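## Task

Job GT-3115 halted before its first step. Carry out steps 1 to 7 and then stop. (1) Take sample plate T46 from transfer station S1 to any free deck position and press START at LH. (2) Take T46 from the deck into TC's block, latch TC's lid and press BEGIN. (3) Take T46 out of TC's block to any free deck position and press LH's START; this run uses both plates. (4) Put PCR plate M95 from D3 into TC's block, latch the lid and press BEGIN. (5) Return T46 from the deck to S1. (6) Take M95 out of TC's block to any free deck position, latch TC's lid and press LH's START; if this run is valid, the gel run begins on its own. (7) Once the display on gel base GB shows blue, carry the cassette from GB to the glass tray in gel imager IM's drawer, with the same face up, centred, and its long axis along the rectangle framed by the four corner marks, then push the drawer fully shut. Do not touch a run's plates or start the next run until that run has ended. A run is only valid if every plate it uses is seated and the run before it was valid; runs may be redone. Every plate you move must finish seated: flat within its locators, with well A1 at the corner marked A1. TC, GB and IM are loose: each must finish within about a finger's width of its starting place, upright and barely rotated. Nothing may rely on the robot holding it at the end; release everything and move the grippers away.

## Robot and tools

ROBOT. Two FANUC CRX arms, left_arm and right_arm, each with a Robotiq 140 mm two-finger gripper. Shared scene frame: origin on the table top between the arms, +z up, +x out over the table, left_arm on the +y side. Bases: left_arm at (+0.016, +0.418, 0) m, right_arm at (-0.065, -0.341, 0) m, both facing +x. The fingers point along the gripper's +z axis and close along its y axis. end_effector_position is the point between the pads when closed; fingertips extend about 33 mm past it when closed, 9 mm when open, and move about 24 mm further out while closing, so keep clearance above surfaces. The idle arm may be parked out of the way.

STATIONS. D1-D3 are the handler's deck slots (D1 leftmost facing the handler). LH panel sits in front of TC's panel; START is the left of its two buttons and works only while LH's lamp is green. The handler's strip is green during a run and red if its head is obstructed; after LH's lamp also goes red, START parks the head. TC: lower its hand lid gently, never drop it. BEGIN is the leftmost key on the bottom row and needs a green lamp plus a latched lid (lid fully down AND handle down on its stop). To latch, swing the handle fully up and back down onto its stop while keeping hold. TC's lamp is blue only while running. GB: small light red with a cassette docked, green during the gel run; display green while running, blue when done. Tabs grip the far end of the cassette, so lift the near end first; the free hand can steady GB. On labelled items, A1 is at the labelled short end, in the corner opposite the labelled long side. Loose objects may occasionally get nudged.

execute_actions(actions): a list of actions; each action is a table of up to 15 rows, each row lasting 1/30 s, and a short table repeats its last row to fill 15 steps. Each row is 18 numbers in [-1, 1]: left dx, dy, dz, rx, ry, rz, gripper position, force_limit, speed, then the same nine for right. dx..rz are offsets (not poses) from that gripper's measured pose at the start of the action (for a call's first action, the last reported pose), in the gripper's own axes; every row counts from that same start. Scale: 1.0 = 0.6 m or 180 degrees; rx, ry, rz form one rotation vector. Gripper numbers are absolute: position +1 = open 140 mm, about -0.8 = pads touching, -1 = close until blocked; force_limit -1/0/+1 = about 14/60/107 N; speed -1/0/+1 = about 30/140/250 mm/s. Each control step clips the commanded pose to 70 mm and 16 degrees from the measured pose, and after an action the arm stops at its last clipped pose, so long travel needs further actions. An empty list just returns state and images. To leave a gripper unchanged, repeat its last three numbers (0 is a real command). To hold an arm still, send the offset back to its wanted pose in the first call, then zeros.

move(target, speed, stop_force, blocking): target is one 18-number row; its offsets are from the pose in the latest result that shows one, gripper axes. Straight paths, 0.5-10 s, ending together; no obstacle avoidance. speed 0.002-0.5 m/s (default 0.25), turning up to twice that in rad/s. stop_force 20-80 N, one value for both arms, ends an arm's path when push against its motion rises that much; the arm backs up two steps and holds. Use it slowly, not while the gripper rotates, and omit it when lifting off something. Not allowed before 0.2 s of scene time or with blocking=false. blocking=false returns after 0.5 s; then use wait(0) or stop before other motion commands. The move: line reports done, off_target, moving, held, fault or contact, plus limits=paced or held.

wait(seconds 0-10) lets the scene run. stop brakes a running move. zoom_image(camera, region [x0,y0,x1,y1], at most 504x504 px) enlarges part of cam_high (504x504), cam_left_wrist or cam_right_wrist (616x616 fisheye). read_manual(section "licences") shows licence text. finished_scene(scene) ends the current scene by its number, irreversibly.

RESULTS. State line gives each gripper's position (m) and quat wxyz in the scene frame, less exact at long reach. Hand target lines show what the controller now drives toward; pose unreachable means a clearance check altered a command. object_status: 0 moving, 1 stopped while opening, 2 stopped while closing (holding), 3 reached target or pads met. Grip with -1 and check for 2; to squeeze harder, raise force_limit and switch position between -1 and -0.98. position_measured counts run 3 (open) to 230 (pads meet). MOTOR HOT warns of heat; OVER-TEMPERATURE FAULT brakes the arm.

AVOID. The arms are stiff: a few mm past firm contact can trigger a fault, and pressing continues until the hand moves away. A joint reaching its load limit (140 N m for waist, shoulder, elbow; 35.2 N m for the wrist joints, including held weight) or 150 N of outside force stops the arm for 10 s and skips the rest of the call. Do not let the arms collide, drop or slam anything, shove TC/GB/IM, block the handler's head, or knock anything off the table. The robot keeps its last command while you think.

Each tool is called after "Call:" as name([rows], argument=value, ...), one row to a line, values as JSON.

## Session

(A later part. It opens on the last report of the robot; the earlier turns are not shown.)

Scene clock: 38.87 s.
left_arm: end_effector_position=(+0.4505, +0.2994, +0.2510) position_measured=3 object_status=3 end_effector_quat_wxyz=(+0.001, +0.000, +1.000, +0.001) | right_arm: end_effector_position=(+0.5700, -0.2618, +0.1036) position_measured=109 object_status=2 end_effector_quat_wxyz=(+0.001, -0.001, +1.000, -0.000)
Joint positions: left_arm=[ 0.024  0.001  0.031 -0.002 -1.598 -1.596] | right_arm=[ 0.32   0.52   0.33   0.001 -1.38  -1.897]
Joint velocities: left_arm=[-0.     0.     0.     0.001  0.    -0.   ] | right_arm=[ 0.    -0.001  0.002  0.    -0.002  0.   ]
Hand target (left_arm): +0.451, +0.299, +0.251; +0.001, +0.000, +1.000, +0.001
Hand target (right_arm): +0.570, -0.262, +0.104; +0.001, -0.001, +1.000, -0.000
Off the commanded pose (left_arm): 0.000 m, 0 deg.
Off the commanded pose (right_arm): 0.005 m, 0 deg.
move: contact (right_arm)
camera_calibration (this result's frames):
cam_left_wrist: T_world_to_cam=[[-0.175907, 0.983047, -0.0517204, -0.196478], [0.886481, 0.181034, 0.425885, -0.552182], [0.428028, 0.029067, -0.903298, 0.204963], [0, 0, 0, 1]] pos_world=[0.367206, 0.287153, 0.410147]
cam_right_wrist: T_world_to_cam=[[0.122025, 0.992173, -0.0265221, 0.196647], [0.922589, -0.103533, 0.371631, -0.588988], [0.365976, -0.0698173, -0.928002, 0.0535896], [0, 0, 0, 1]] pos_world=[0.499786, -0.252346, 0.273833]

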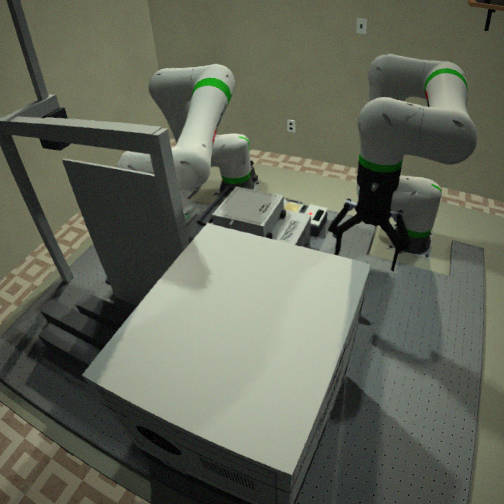

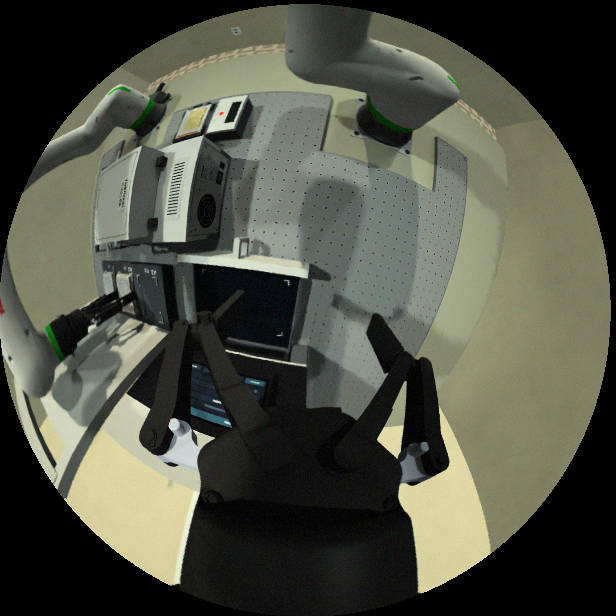

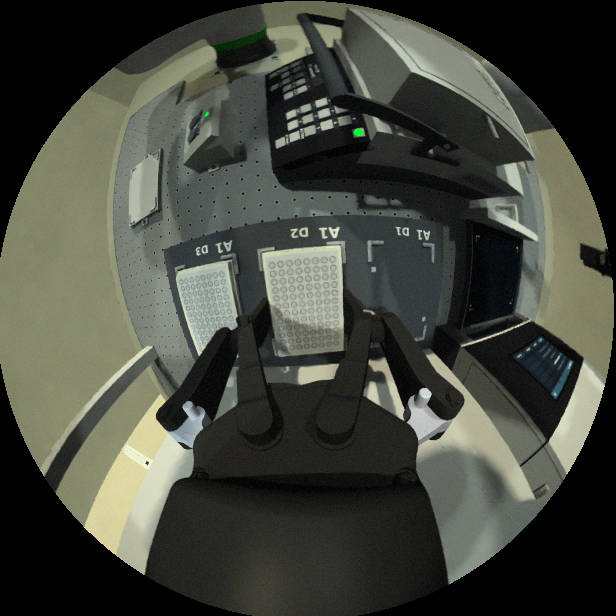

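Call:
execute_actions([
  [[0,0,0,0,0,0,1,0,0, 0,0,0,0,0,0,0.34,-0.2,-0.2],[0,0,0,0,0,0,1,0,0, 0,0,0,0,0,0,0.34,-0.2,-0.2],[0,0,0,0,0,0,1,0,0, 0,0,0,0,0,0,0.34,-0.2,-0.2],[0,0,0,0,0,0,1,0,0, 0,0,0,0,0,0,0.34,-0.2,-0.2],[0,0,0,0,0,0,1,0,0, 0,0,0,0,0,0,0.34,-0.2,-0.2],[0,0,0,0,0,0,1,0,0, 0,0,0,0,0,0,0.34,-0.2,-0.2],[0,0,0,0,0,0,1,0,0, 0,0,-0.004,0,0,0,0.34,-0.2,-0.2],[0,0,0,0,0,0,1,0,0, 0,0,-0.009,0,0,0,0.34,-0.2,-0.2],[0,0,0,0,0,0,1,0,0, 0,0,-0.015,0,0,0,0.34,-0.2,-0.2],[0,0,0,0,0,0,1,0,0, 0,0,-0.022,0,0,0,0.34,-0.2,-0.2],[0,0,0,0,0,0,1,0,0, 0,0,-0.03,0,0,0,0.34,-0.2,-0.2],[0,0,0,0,0,0,1,0,0, 0,0,-0.038,0,0,0,0.34,-0.2,-0.2],[0,0,0,0,0,0,1,0,0, 0,0,-0.046,0,0,0,0.34,-0.2,-0.2],[0,0,0,0,0,0,1,0,0, 0,0,-0.054,0,0,0,0.34,-0.2,-0.2],[0,0,0,0,0,0,1,0,0, 0,0,-0.06,0,0,0,0.34,-0.2,-0.2]],
])

Call:
move(target=[0,0,0,0,0,0,1,0,0, 0.2,-0.1,-0.06,0,0,0,0.34,-0.2,-0.2], speed=0.3)

Scene clock: 39.73 s.
left_arm: end_effector_position=(+0.4505, +0.2994, +0.2510) position_measured=3 object_status=3 end_effector_quat_wxyz=(+0.001, +0.000, +1.000, +0.001) | right_arm: end_effector_position=(+0.5699, -0.2619, +0.1318) position_measured=86 object_status=3 end_effector_quat_wxyz=(+0.001, -0.001, +1.000, -0.000)
Joint positions: left_arm=[ 0.024  0.001  0.031 -0.002 -1.598 -1.596] | right_arm=[ 0.32   0.507  0.379  0.001 -1.44  -1.897]
Joint velocities: left_arm=[ 0.     0.     0.    -0.001 -0.001  0.   ] | right_arm=[-0.    -0.048  0.249  0.001 -0.293 -0.   ]
Hand target (left_arm): +0.451, +0.299, +0.251; +0.001, +0.000, +1.000, +0.001
Hand target (right_arm): +0.570, -0.262, +0.139; +0.001, -0.001, +1.000, -0.000
Off the commanded pose (left_arm): 0.000 m, 0 deg.
Off the commanded pose (right_arm): 0.008 m, 0 deg.
camera_calibration (this result's frames):
cam_left_wrist: T_world_to_cam=[[-0.175907, 0.983047, -0.0517203, -0.196478], [0.886481, 0.181034, 0.425885, -0.552181], [0.428028, 0.0290671, -0.903298, 0.204964], [0, 0, 0, 1]] pos_world=[0.367206, 0.287153, 0.410147]
cam_right_wrist: T_world_to_cam=[[0.122044, 0.992172, -0.0264527, 0.197478], [0.922361, -0.103533, 0.372197, -0.599379], [0.366545, -0.0698231, -0.927777, 0.079436], [0, 0, 0, 1]] pos_world=[0.499626, -0.252441, 0.30201]

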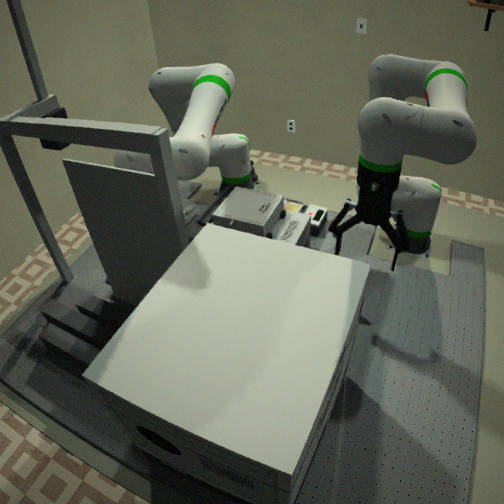

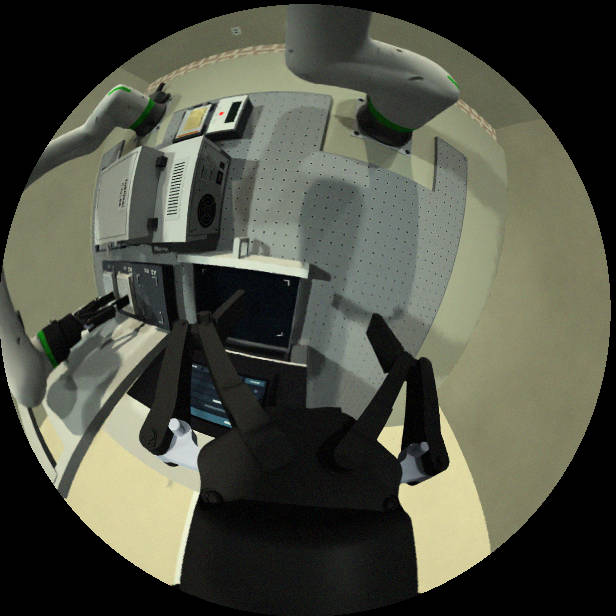

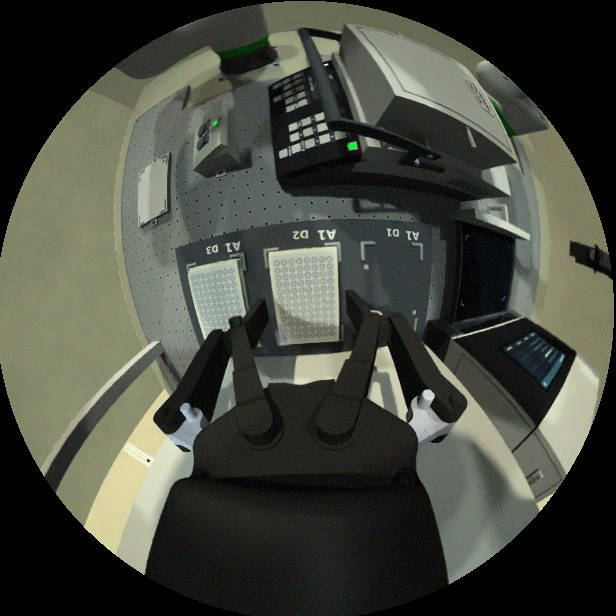

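Scene clock: 40.67 s.
left_arm: end_effector_position=(+0.4505, +0.2994, +0.2510) position_measured=3 object_status=3 end_effector_quat_wxyz=(+0.001, +0.000, +1.000, +0.001) | right_arm: end_effector_position=(+0.4501, -0.3224, +0.1677) position_measured=86 object_status=3 end_effector_quat_wxyz=(+0.001, -0.001, +1.000, -0.000)
Joint positions: left_arm=[ 0.024  0.001  0.031 -0.002 -1.598 -1.596] | right_arm=[ 0.282  0.179  0.028  0.001 -1.419 -1.86 ]
Joint velocities: left_arm=[-0.     0.    -0.     0.003  0.     0.   ] | right_arm=[-0.001 -0.001 -0.002  0.001 -0.    -0.001]
Hand target (left_arm): +0.451, +0.299, +0.251; +0.001, +0.000, +1.000, +0.001
Hand target (right_arm): +0.450, -0.322, +0.168; +0.001, -0.001, +1.000, -0.000
Off the commanded pose (left_arm): 0.000 m, 0 deg.
Off the commanded pose (right_arm): 0.000 m, 0 deg.
move: done
camera_calibration (this result's frames):
cam_left_wrist: T_world_to_cam=[[-0.175907, 0.983047, -0.0517203, -0.196478], [0.886481, 0.181034, 0.425885, -0.552182], [0.428028, 0.029067, -0.903298, 0.204963], [0, 0, 0, 1]] pos_world=[0.367206, 0.287153, 0.410147]
cam_right_wrist: T_world_to_cam=[[0.12198, 0.992178, -0.0265108, 0.273169], [0.92242, -0.103462, 0.37207, -0.508502], [0.366417, -0.0698392, -0.927826, 0.152476], [0, 0, 0, 1]] pos_world=[0.379861, -0.312995, 0.337911]

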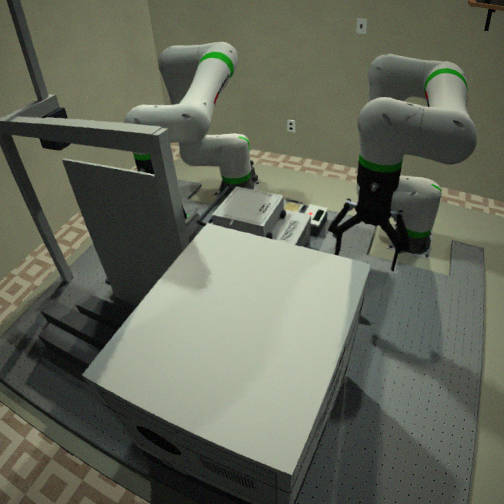

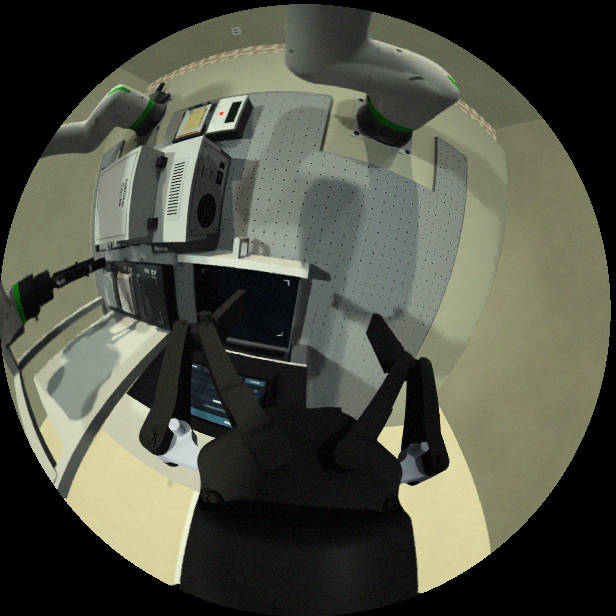

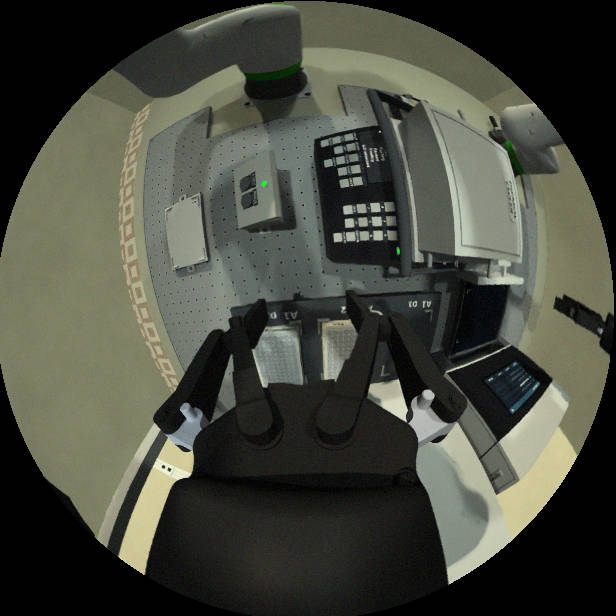

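Call:
zoom_image(camera="cam_right_wrist", region=[240, 290, 370, 390])

Call:
zoom_image(camera="cam_right_wrist", region=[215, 140, 315, 240])

Region (240, 290, 370, 390) of cam_right_wrist's 616x616 image, scaled by 3.877, with more detail than that image has; it fills the top 388 rows of this view, and the rest is white.

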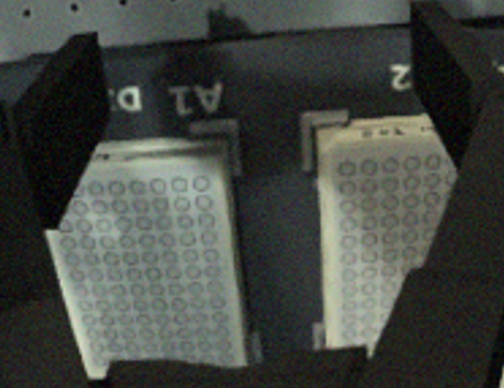

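Region (215, 140, 315, 240) of cam_right_wrist's 616x616 image, scaled by 5.040, with more detail than that image has.

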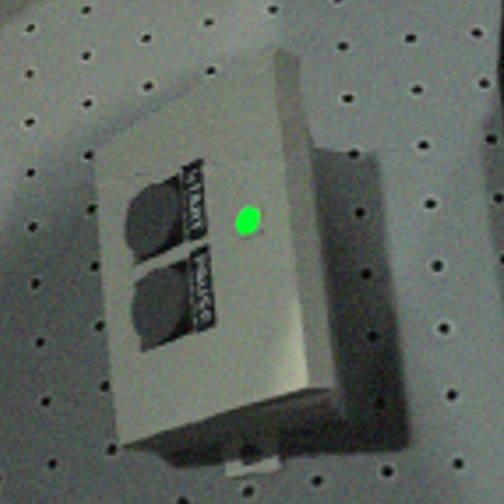

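Call:
move(target=[0,0,0,0,0,0,1,0,0, 0.3052,-0.1243,0.0628,0,0,-0.5,-1,0,1], speed=0.4)

Scene clock: 43.67 s.
left_arm: end_effector_position=(+0.4505, +0.2994, +0.2510) position_measured=3 object_status=3 end_effector_quat_wxyz=(+0.001, +0.000, +1.000, +0.001) | right_arm: end_effector_position=(+0.2672, -0.3976, +0.1299) position_measured=233 object_status=3 end_effector_quat_wxyz=(-0.000, +0.708, -0.706, +0.001)
Joint positions: left_arm=[ 0.024  0.001  0.031 -0.002 -1.598 -1.596] | right_arm=[ 0.219 -0.27  -0.49   0.001 -1.349 -0.225]
Joint velocities: left_arm=[-0.     0.001  0.001 -0.001  0.     0.   ] | right_arm=[-0.     0.     0.     0.     0.     0.001]
Hand target (left_arm): +0.451, +0.299, +0.251; +0.001, +0.000, +1.000, +0.001
Hand target (right_arm): +0.267, -0.398, +0.130; -0.000, +0.708, -0.706, +0.001
Off the commanded pose (left_arm): 0.000 m, 0 deg.
Off the commanded pose (right_arm): 0.000 m, 0 deg.
move: done
camera_calibration (this result's frames):
cam_left_wrist: T_world_to_cam=[[-0.175907, 0.983047, -0.0517203, -0.196478], [0.886481, 0.181034, 0.425885, -0.552182], [0.428028, 0.0290671, -0.903298, 0.204963], [0, 0, 0, 1]] pos_world=[0.367206, 0.287153, 0.410147]
cam_right_wrist: T_world_to_cam=[[-0.992181, 0.121685, -0.0277349, 0.320794], [0.102911, 0.923391, 0.369809, 0.294086], [0.0706103, 0.364064, -0.928694, 0.430855], [0, 0, 0, 1]] pos_world=[0.257599, -0.467451, 0.300273]

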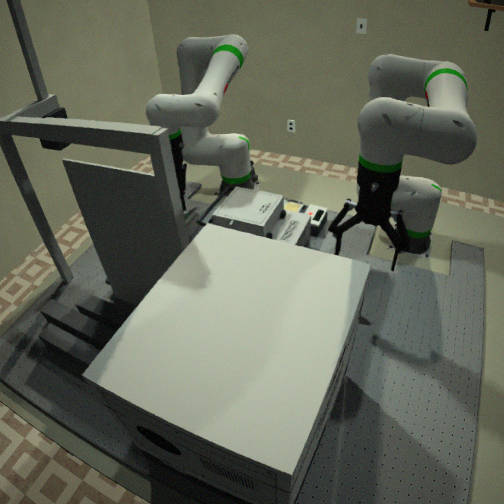

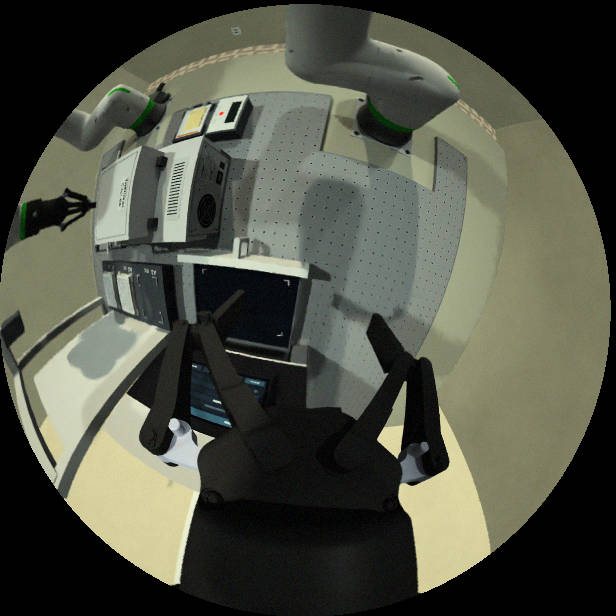

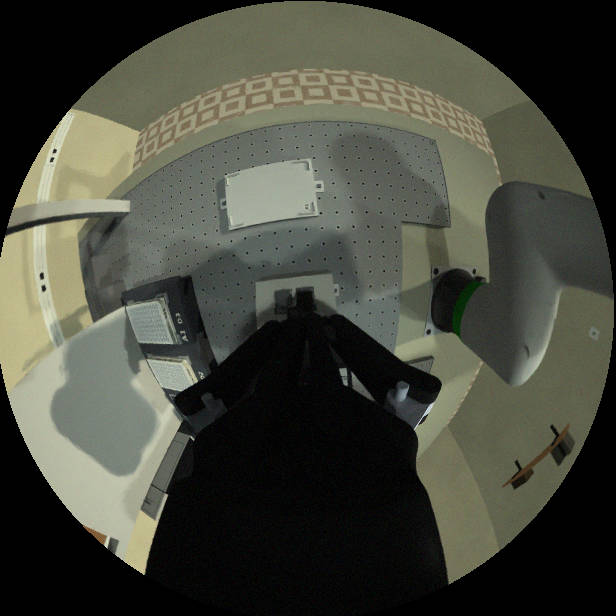

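Call:
zoom_image(camera="cam_right_wrist", region=[250, 260, 350, 340])

Call:
zoom_image(camera="cam_right_wrist", region=[110, 270, 230, 410])

Region (250, 260, 350, 340) of cam_right_wrist's 616x616 image, scaled by 5.040, with more detail than that image has; it fills the top 403 rows of this view, and the rest is white.

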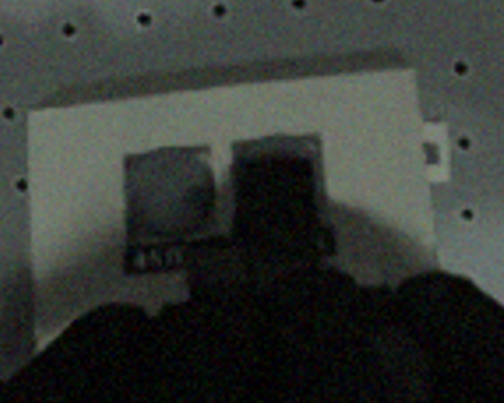

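Region (110, 270, 230, 410) of cam_right_wrist's 616x616 image, scaled by 3.600, with more detail than that image has; it fills the left 432 columns of this view, and the rest is white.

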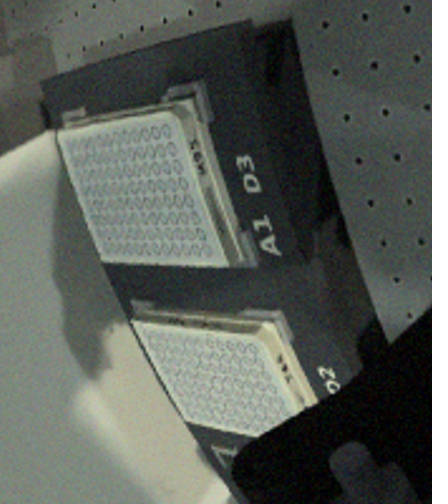

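Call:
move(target=[0,0,0,0,0,0,1,0,0, 0,0,0.034,0,0,0,-1,0,1], speed=0.08)

Call:
move(target=[0,0,0,0,0,0,1,0,0, 0,0,0.022,0,0,0,-1,0,1], speed=0.01, stop_force=20)

Scene clock: 44.63 s.
left_arm: end_effector_position=(+0.4505, +0.2994, +0.2510) position_measured=3 object_status=3 end_effector_quat_wxyz=(+0.001, +0.000, +1.000, +0.001) | right_arm: end_effector_position=(+0.2672, -0.3976, +0.1095) position_measured=233 object_status=3 end_effector_quat_wxyz=(-0.000, +0.708, -0.706, +0.001)
Joint positions: left_arm=[ 0.024  0.001  0.031 -0.002 -1.598 -1.596] | right_arm=[ 0.219 -0.256 -0.529  0.001 -1.297 -0.225]
Joint velocities: left_arm=[ 0.    -0.    -0.001 -0.     0.     0.   ] | right_arm=[ 0.     0.     0.001  0.001  0.    -0.001]
Hand target (left_arm): +0.451, +0.299, +0.251; +0.001, +0.000, +1.000, +0.001
Hand target (right_arm): +0.267, -0.398, +0.109; -0.000, +0.708, -0.706, +0.001
Off the commanded pose (left_arm): 0.000 m, 0 deg.
Off the commanded pose (right_arm): 0.000 m, 0 deg.
move: done
camera_calibration (this result's frames):
cam_left_wrist: T_world_to_cam=[[-0.175907, 0.983047, -0.0517204, -0.196478], [0.886481, 0.181034, 0.425885, -0.552182], [0.428028, 0.029067, -0.903298, 0.204963], [0, 0, 0, 1]] pos_world=[0.367206, 0.287153, 0.410147]
cam_right_wrist: T_world_to_cam=[[-0.992201, 0.121525, -0.027716, 0.320169], [0.102761, 0.92337, 0.369903, 0.301581], [0.0705445, 0.364171, -0.928657, 0.411931], [0, 0, 0, 1]] pos_world=[0.257622, -0.467393, 0.279861]

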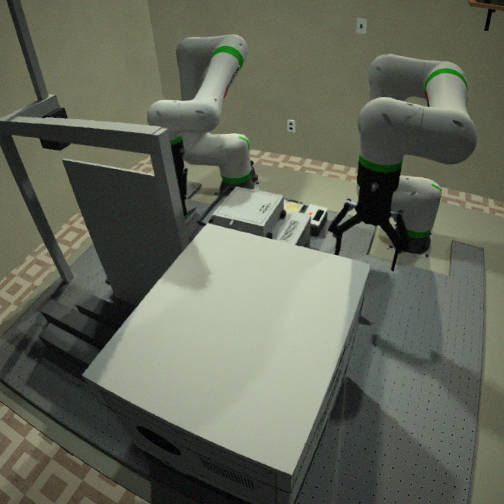

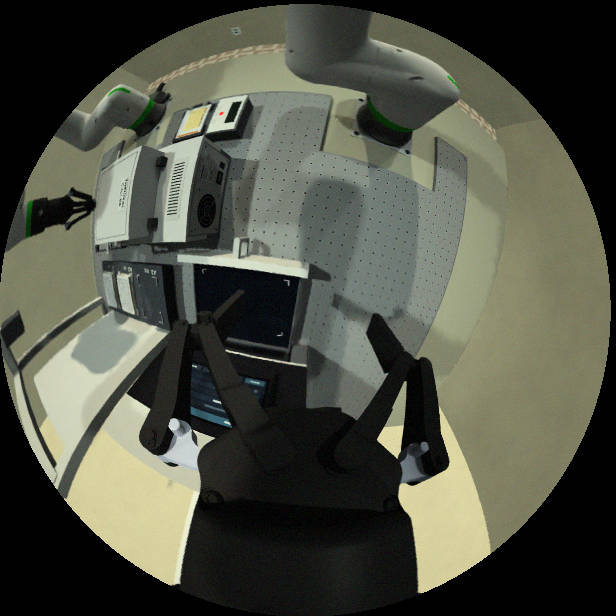

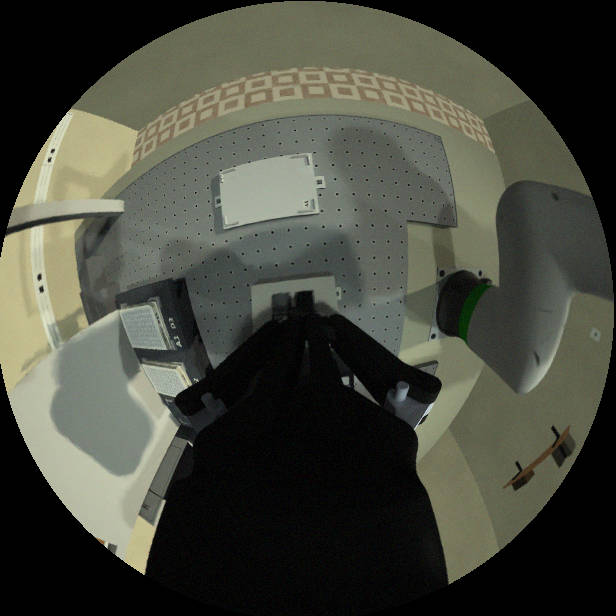

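Scene clock: 45.13 s.
left_arm: end_effector_position=(+0.4505, +0.2994, +0.2510) position_measured=3 object_status=3 end_effector_quat_wxyz=(+0.001, +0.000, +1.000, +0.001) | right_arm: end_effector_position=(+0.2672, -0.3976, +0.1080) position_measured=233 object_status=3 end_effector_quat_wxyz=(-0.000, +0.708, -0.706, +0.001)
Joint positions: left_arm=[ 0.024  0.001  0.031 -0.002 -1.598 -1.596] | right_arm=[ 0.219 -0.255 -0.532  0.001 -1.293 -0.225]
Joint velocities: left_arm=[-0.001 -0.     0.001  0.     0.     0.   ] | right_arm=[-0.001 -0.001  0.001 -0.001 -0.002 -0.   ]
Hand target (left_arm): +0.451, +0.299, +0.251; +0.001, +0.000, +1.000, +0.001
Hand target (right_arm): +0.267, -0.398, +0.108; -0.000, +0.708, -0.706, +0.001
Off the commanded pose (left_arm): 0.000 m, 0 deg.
Off the commanded pose (right_arm): 0.012 m, 0 deg.
move: contact (right_arm)
camera_calibration (this result's frames):
cam_left_wrist: T_world_to_cam=[[-0.175907, 0.983047, -0.0517204, -0.196477], [0.886481, 0.181034, 0.425885, -0.552182], [0.428028, 0.0290671, -0.903298, 0.204963], [0, 0, 0, 1]] pos_world=[0.367206, 0.287153, 0.410147]
cam_right_wrist: T_world_to_cam=[[-0.992203, 0.121505, -0.0277568, 0.320143], [0.102729, 0.923376, 0.369896, 0.302147], [0.0705743, 0.364161, -0.928658, 0.410524], [0, 0, 0, 1]] pos_world=[0.257635, -0.467391, 0.278359]

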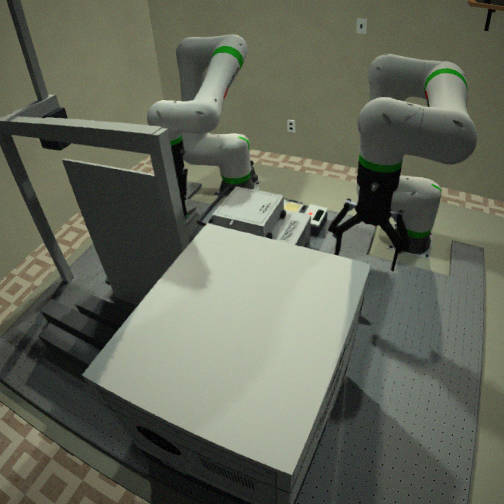

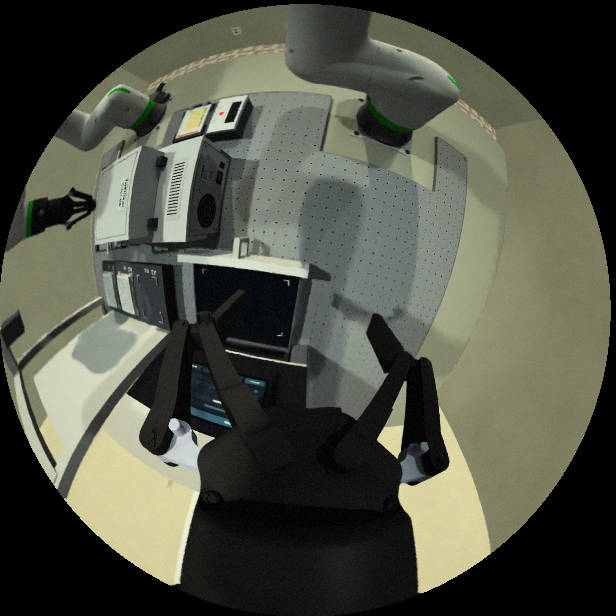

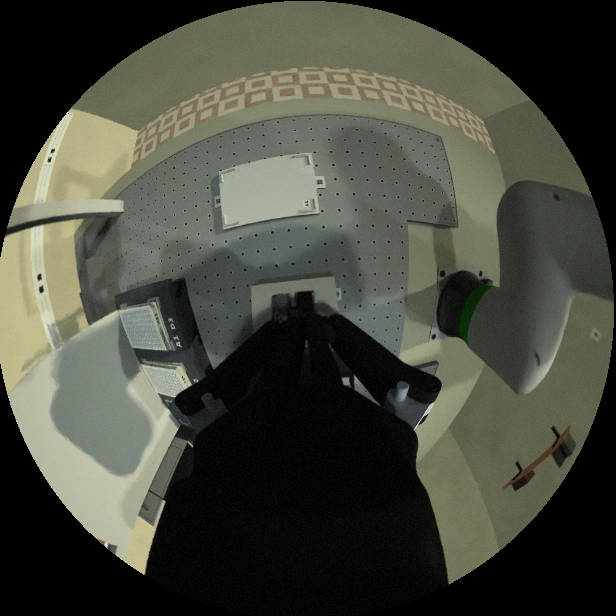

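Call:
move(target=[0,0,0,0,0,0,1,0,0, 0,0,-0.02,0,0,0,-1,0,1], speed=0.1)

Scene clock: 45.93 s.
left_arm: end_effector_position=(+0.4505, +0.2994, +0.2510) position_measured=3 object_status=3 end_effector_quat_wxyz=(+0.001, +0.000, +1.000, +0.001) | right_arm: end_effector_position=(+0.2672, -0.3976, +0.1200) position_measured=233 object_status=3 end_effector_quat_wxyz=(-0.000, +0.708, -0.706, +0.001)
Joint positions: left_arm=[ 0.024  0.001  0.031 -0.002 -1.598 -1.596] | right_arm=[ 0.219 -0.264 -0.509  0.001 -1.324 -0.225]
Joint velocities: left_arm=[ 0.     0.    -0.    -0.001  0.001 -0.   ] | right_arm=[ 0.    -0.    -0.003  0.     0.    -0.   ]
Hand target (left_arm): +0.451, +0.299, +0.251; +0.001, +0.000, +1.000, +0.001
Hand target (right_arm): +0.267, -0.398, +0.120; -0.000, +0.708, -0.706, +0.001
Off the commanded pose (left_arm): 0.000 m, 0 deg.
Off the commanded pose (right_arm): 0.000 m, 0 deg.
move: done
camera_calibration (this result's frames):
cam_left_wrist: T_world_to_cam=[[-0.175907, 0.983047, -0.0517204, -0.196477], [0.886481, 0.181034, 0.425885, -0.552182], [0.428029, 0.0290672, -0.903298, 0.204963], [0, 0, 0, 1]] pos_world=[0.367206, 0.287153, 0.410147]
cam_right_wrist: T_world_to_cam=[[-0.9922, 0.121529, -0.0277611, 0.320481], [0.102751, 0.923386, 0.369866, 0.297722], [0.0705835, 0.364129, -0.92867, 0.42166], [0, 0, 0, 1]] pos_world=[0.257628, -0.467398, 0.290363]

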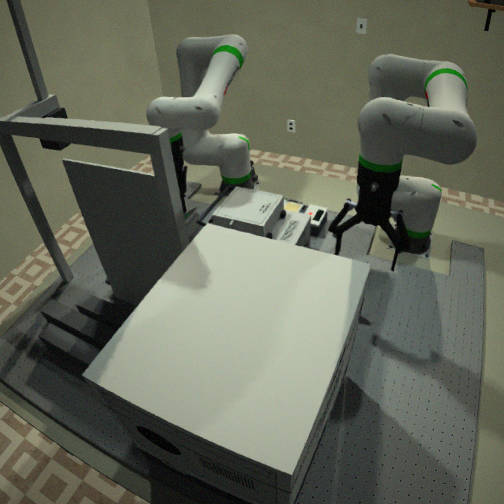

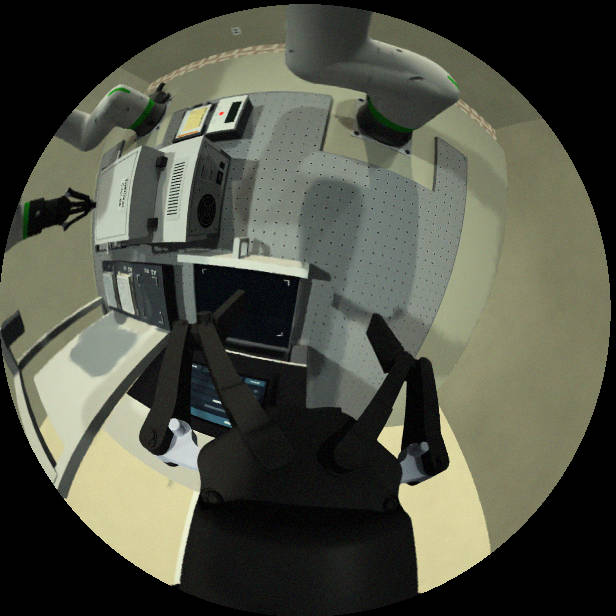

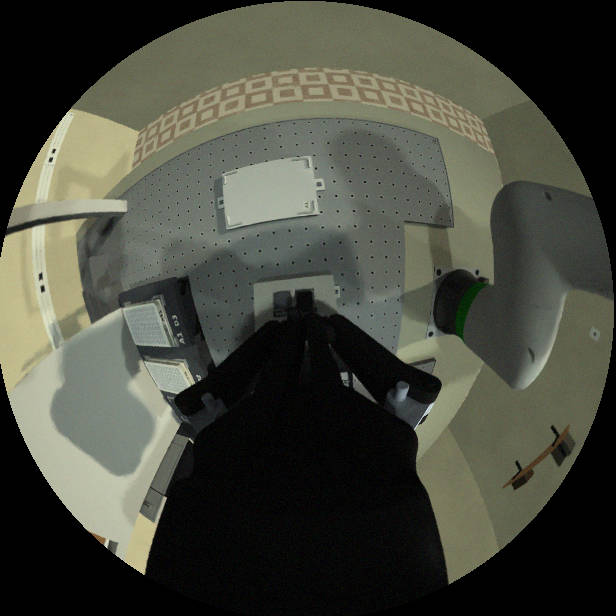

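Call:
zoom_image(camera="cam_right_wrist", region=[250, 260, 350, 340])

Region (250, 260, 350, 340) of cam_right_wrist's 616x616 image, scaled by 5.040, with more detail than that image has; it fills the top 403 rows of this view, and the rest is white.

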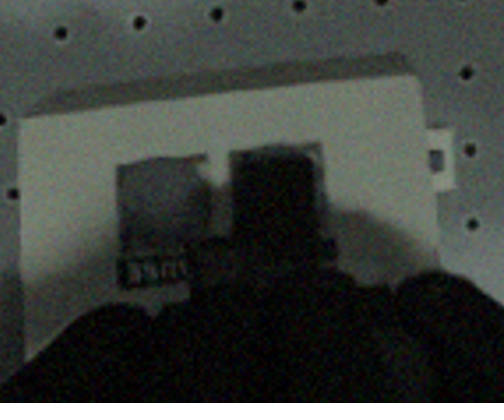

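Call:
move(target=[0,0,0,0,0,0,1,0,0, 0.01,0,0.014,0,0,0,-1,0,1], speed=0.05)

Call:
move(target=[0,0,0,0,0,0,1,0,0, 0,0,0.022,0,0,0,-1,0,1], speed=0.01, stop_force=25)

Scene clock: 50.87 s.
left_arm: end_effector_position=(+0.4505, +0.2994, +0.2510) position_measured=3 object_status=3 end_effector_quat_wxyz=(+0.001, +0.000, +1.000, +0.001) | right_arm: end_effector_position=(+0.2672, -0.4036, +0.1115) position_measured=233 object_status=3 end_effector_quat_wxyz=(-0.000, +0.708, -0.706, +0.001)
Joint positions: left_arm=[ 0.024  0.001  0.031 -0.002 -1.598 -1.596] | right_arm=[ 0.2   -0.255 -0.523  0.001 -1.301 -0.206]
Joint velocities: left_arm=[-0.    -0.    -0.001 -0.001 -0.     0.   ] | right_arm=[ 0.     0.    -0.001 -0.    -0.    -0.   ]
Hand target (left_arm): +0.451, +0.299, +0.251; +0.001, +0.000, +1.000, +0.001
Hand target (right_arm): +0.267, -0.404, +0.112; -0.000, +0.708, -0.706, +0.001
Off the commanded pose (left_arm): 0.000 m, 0 deg.
Off the commanded pose (right_arm): 0.000 m, 0 deg.
move: done
camera_calibration (this result's frames):
cam_left_wrist: T_world_to_cam=[[-0.175907, 0.983047, -0.0517204, -0.196477], [0.886481, 0.181034, 0.425885, -0.552182], [0.428029, 0.0290672, -0.903298, 0.204963], [0, 0, 0, 1]] pos_world=[0.367206, 0.287153, 0.410147]
cam_right_wrist: T_world_to_cam=[[-0.992211, 0.121443, -0.0277178, 0.320956], [0.10269, 0.923406, 0.369833, 0.306395], [0.0705084, 0.364106, -0.928685, 0.416044], [0, 0, 0, 1]] pos_world=[0.257657, -0.473389, 0.281955]

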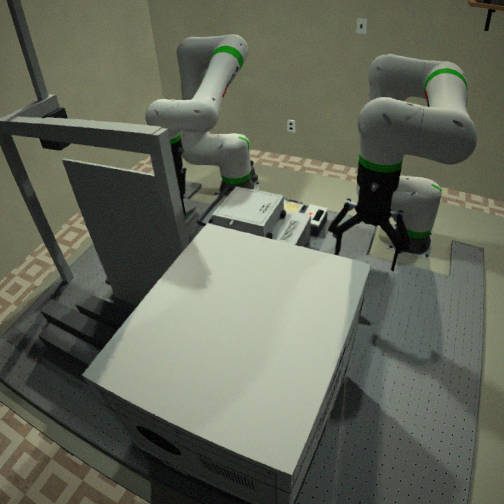

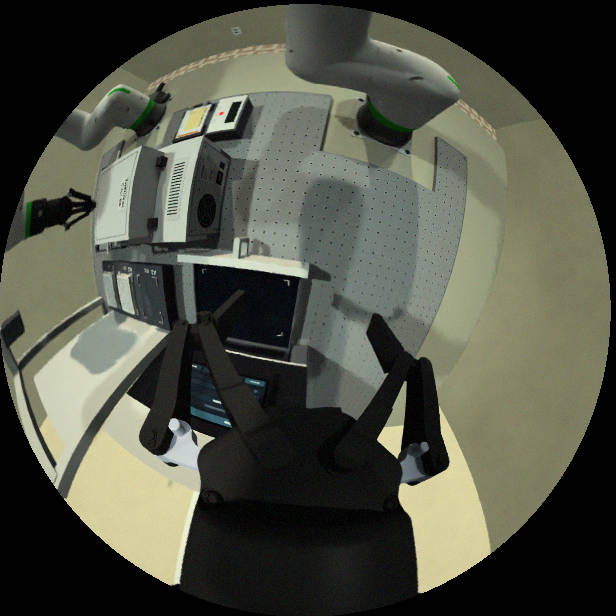

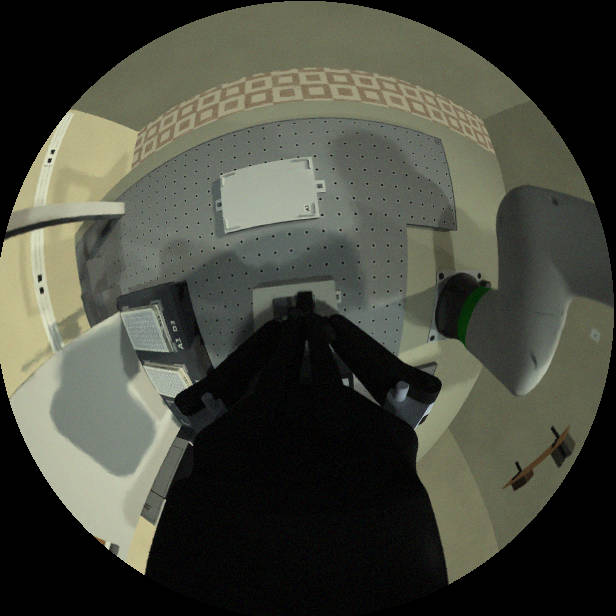

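Scene clock: 52.10 s.
left_arm: end_effector_position=(+0.4505, +0.2994, +0.2510) position_measured=3 object_status=3 end_effector_quat_wxyz=(+0.001, +0.000, +1.000, +0.001) | right_arm: end_effector_position=(+0.2673, -0.4037, +0.1024) position_measured=233 object_status=3 end_effector_quat_wxyz=(-0.000, +0.708, -0.706, +0.001)
Joint positions: left_arm=[ 0.024  0.001  0.031 -0.002 -1.598 -1.596] | right_arm=[ 0.2   -0.247 -0.539  0.001 -1.278 -0.206]
Joint velocities: left_arm=[-0.     0.    -0.001 -0.001 -0.001 -0.   ] | right_arm=[-0.    -0.002  0.001 -0.002 -0.002 -0.   ]
Hand target (left_arm): +0.451, +0.299, +0.251; +0.001, +0.000, +1.000, +0.001
Hand target (right_arm): +0.267, -0.404, +0.102; -0.000, +0.708, -0.706, +0.001
Off the commanded pose (left_arm): 0.000 m, 0 deg.
Off the commanded pose (right_arm): 0.004 m, 0 deg.
move: contact (right_arm)
camera_calibration (this result's frames):
cam_left_wrist: T_world_to_cam=[[-0.175907, 0.983047, -0.0517204, -0.196478], [0.886481, 0.181034, 0.425885, -0.552182], [0.428029, 0.0290671, -0.903298, 0.204963], [0, 0, 0, 1]] pos_world=[0.367206, 0.287153, 0.410147]
cam_right_wrist: T_world_to_cam=[[-0.992223, 0.121321, -0.0278476, 0.320741], [0.102549, 0.923522, 0.369582, 0.309958], [0.0705561, 0.363852, -0.928781, 0.407506], [0, 0, 0, 1]] pos_world=[0.257709, -0.473438, 0.272861]

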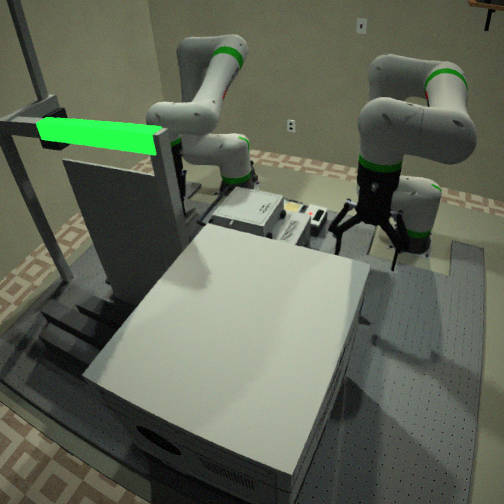

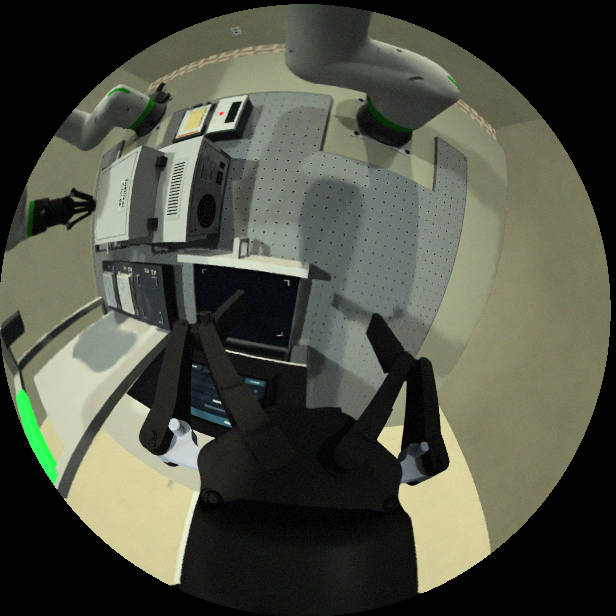

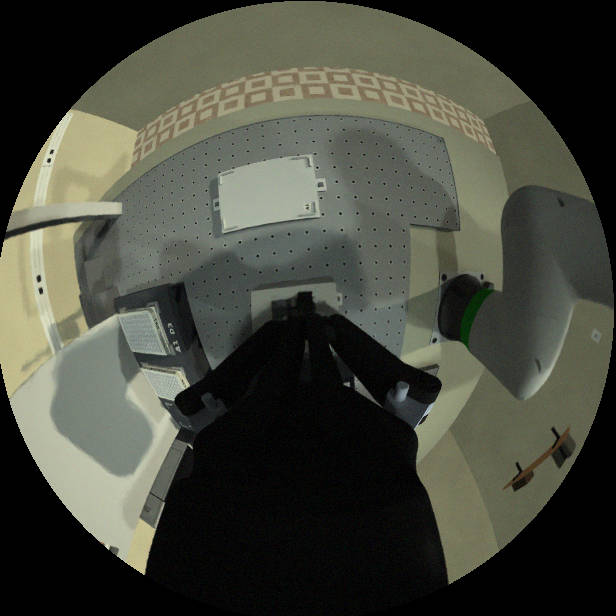

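Call:
move(target=[0,0,0,0,0,0,1,0,0, 0,0,-0.04,0,0,0,-0.45,-0.6,0], speed=0.2)

Call:
move(target=[0,0,0,0,0,0,1,0,0, -0.171,-0.0062,-0.165,0.2677,-0.2677,-0.4429,-0.45,-0.6,0], speed=0.45)

Scene clock: 53.20 s.
left_arm: end_effector_position=(+0.4505, +0.2994, +0.2510) position_measured=3 object_status=3 end_effector_quat_wxyz=(+0.001, +0.000, +1.000, +0.001) | right_arm: end_effector_position=(+0.2673, -0.4037, +0.1264) position_measured=186 object_status=3 end_effector_quat_wxyz=(-0.000, +0.708, -0.706, +0.001)
Joint positions: left_arm=[ 0.024  0.001  0.031 -0.002 -1.598 -1.596] | right_arm=[ 0.2   -0.265 -0.495  0.001 -1.34  -0.206]
Joint velocities: left_arm=[-0.    -0.    -0.    -0.001 -0.001 -0.   ] | right_arm=[-0.001  0.     0.002  0.001 -0.001 -0.   ]
Hand target (left_arm): +0.451, +0.299, +0.251; +0.001, +0.000, +1.000, +0.001
Hand target (right_arm): +0.267, -0.404, +0.126; -0.000, +0.708, -0.706, +0.001
Off the commanded pose (left_arm): 0.000 m, 0 deg.
Off the commanded pose (right_arm): 0.000 m, 0 deg.
move: done
camera_calibration (this result's frames):
cam_left_wrist: T_world_to_cam=[[-0.175907, 0.983047, -0.0517203, -0.196478], [0.886481, 0.181034, 0.425886, -0.552182], [0.428029, 0.0290672, -0.903298, 0.204963], [0, 0, 0, 1]] pos_world=[0.367206, 0.287153, 0.410147]
cam_right_wrist: T_world_to_cam=[[-0.992199, 0.121513, -0.0278549, 0.321467], [0.102728, 0.923524, 0.369527, 0.301115], [0.0706269, 0.363782, -0.928803, 0.429782], [0, 0, 0, 1]] pos_world=[0.257672, -0.473496, 0.296868]

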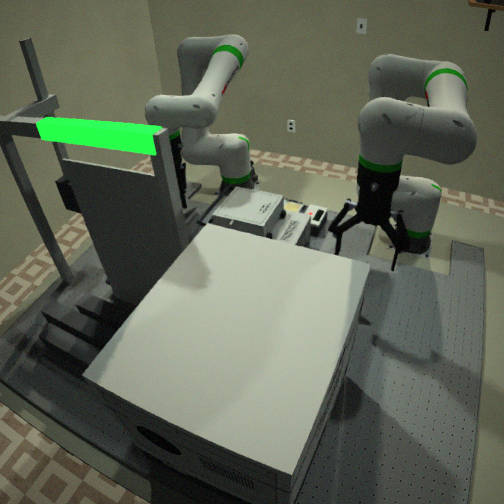

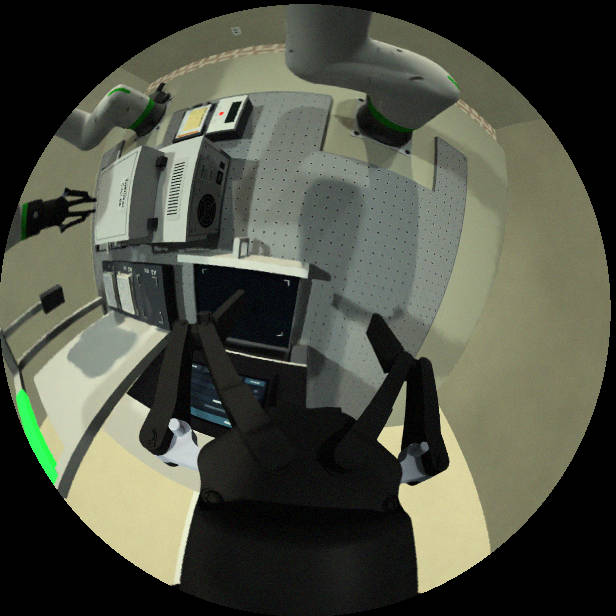

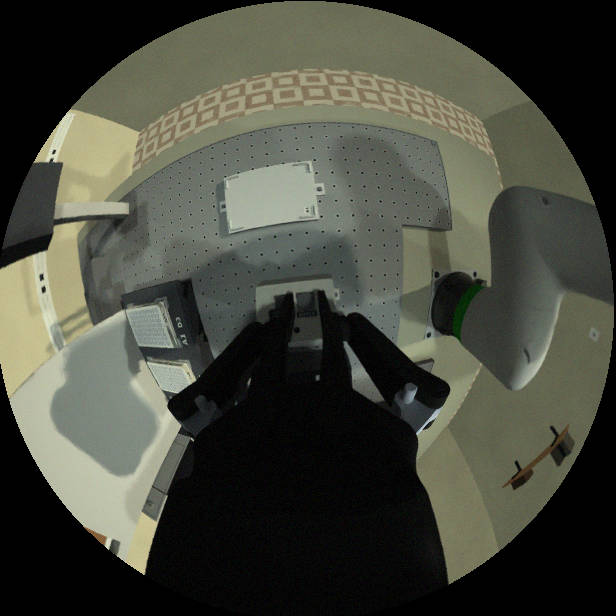

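Scene clock: 55.67 s.
left_arm: end_effector_position=(+0.4505, +0.2994, +0.2510) position_measured=3 object_status=3 end_effector_quat_wxyz=(+0.001, +0.000, +1.000, +0.001) | right_arm: end_effector_position=(+0.2696, -0.3013, +0.2244) position_measured=186 object_status=3 end_effector_quat_wxyz=(-0.515, +0.857, -0.004, -0.002)
Joint positions: left_arm=[ 0.024  0.001  0.031 -0.002 -1.598 -1.596] | right_arm=[-0.521  0.078 -0.155 -0.945 -1.887  2.028]
Joint velocities: left_arm=[0.    0.    0.001 0.002 0.001 0.   ] | right_arm=[-0.     0.001  0.002  0.    -0.     0.   ]
Hand target (left_arm): +0.451, +0.299, +0.251; +0.001, +0.000, +1.000, +0.001
Hand target (right_arm): +0.270, -0.301, +0.224; -0.515, +0.857, -0.004, -0.002
Off the commanded pose (left_arm): 0.000 m, 0 deg.
Off the commanded pose (right_arm): 0.001 m, 0 deg.
move: done
camera_calibration (this result's frames):
cam_left_wrist: T_world_to_cam=[[-0.175907, 0.983047, -0.0517203, -0.196477], [0.886481, 0.181034, 0.425885, -0.552182], [0.428028, 0.0290672, -0.903298, 0.204963], [0, 0, 0, 1]] pos_world=[0.367206, 0.287153, 0.410147]
cam_right_wrist: T_world_to_cam=[[-0.133637, -0.442724, -0.886643, 0.105344], [-0.922336, -0.27173, 0.274698, 0.107589], [-0.362543, 0.854493, -0.372028, 0.623028], [0, 0, 0, 1]] pos_world=[0.339185, -0.4565, 0.295632]

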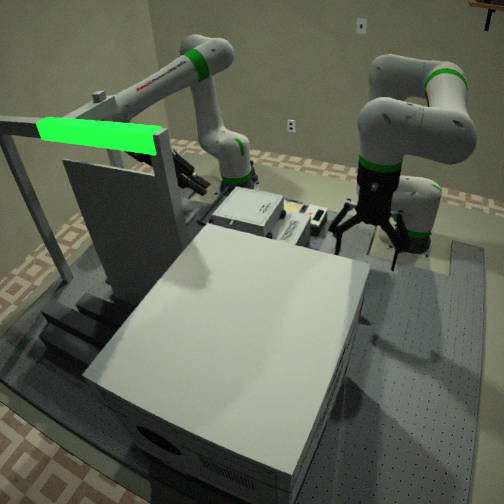

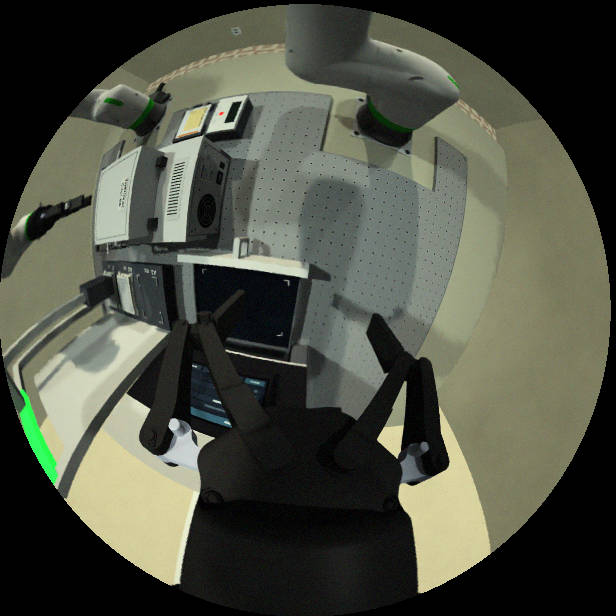

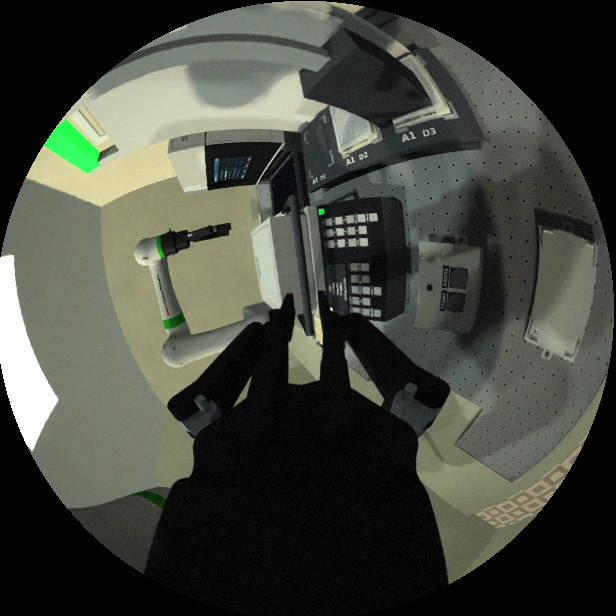

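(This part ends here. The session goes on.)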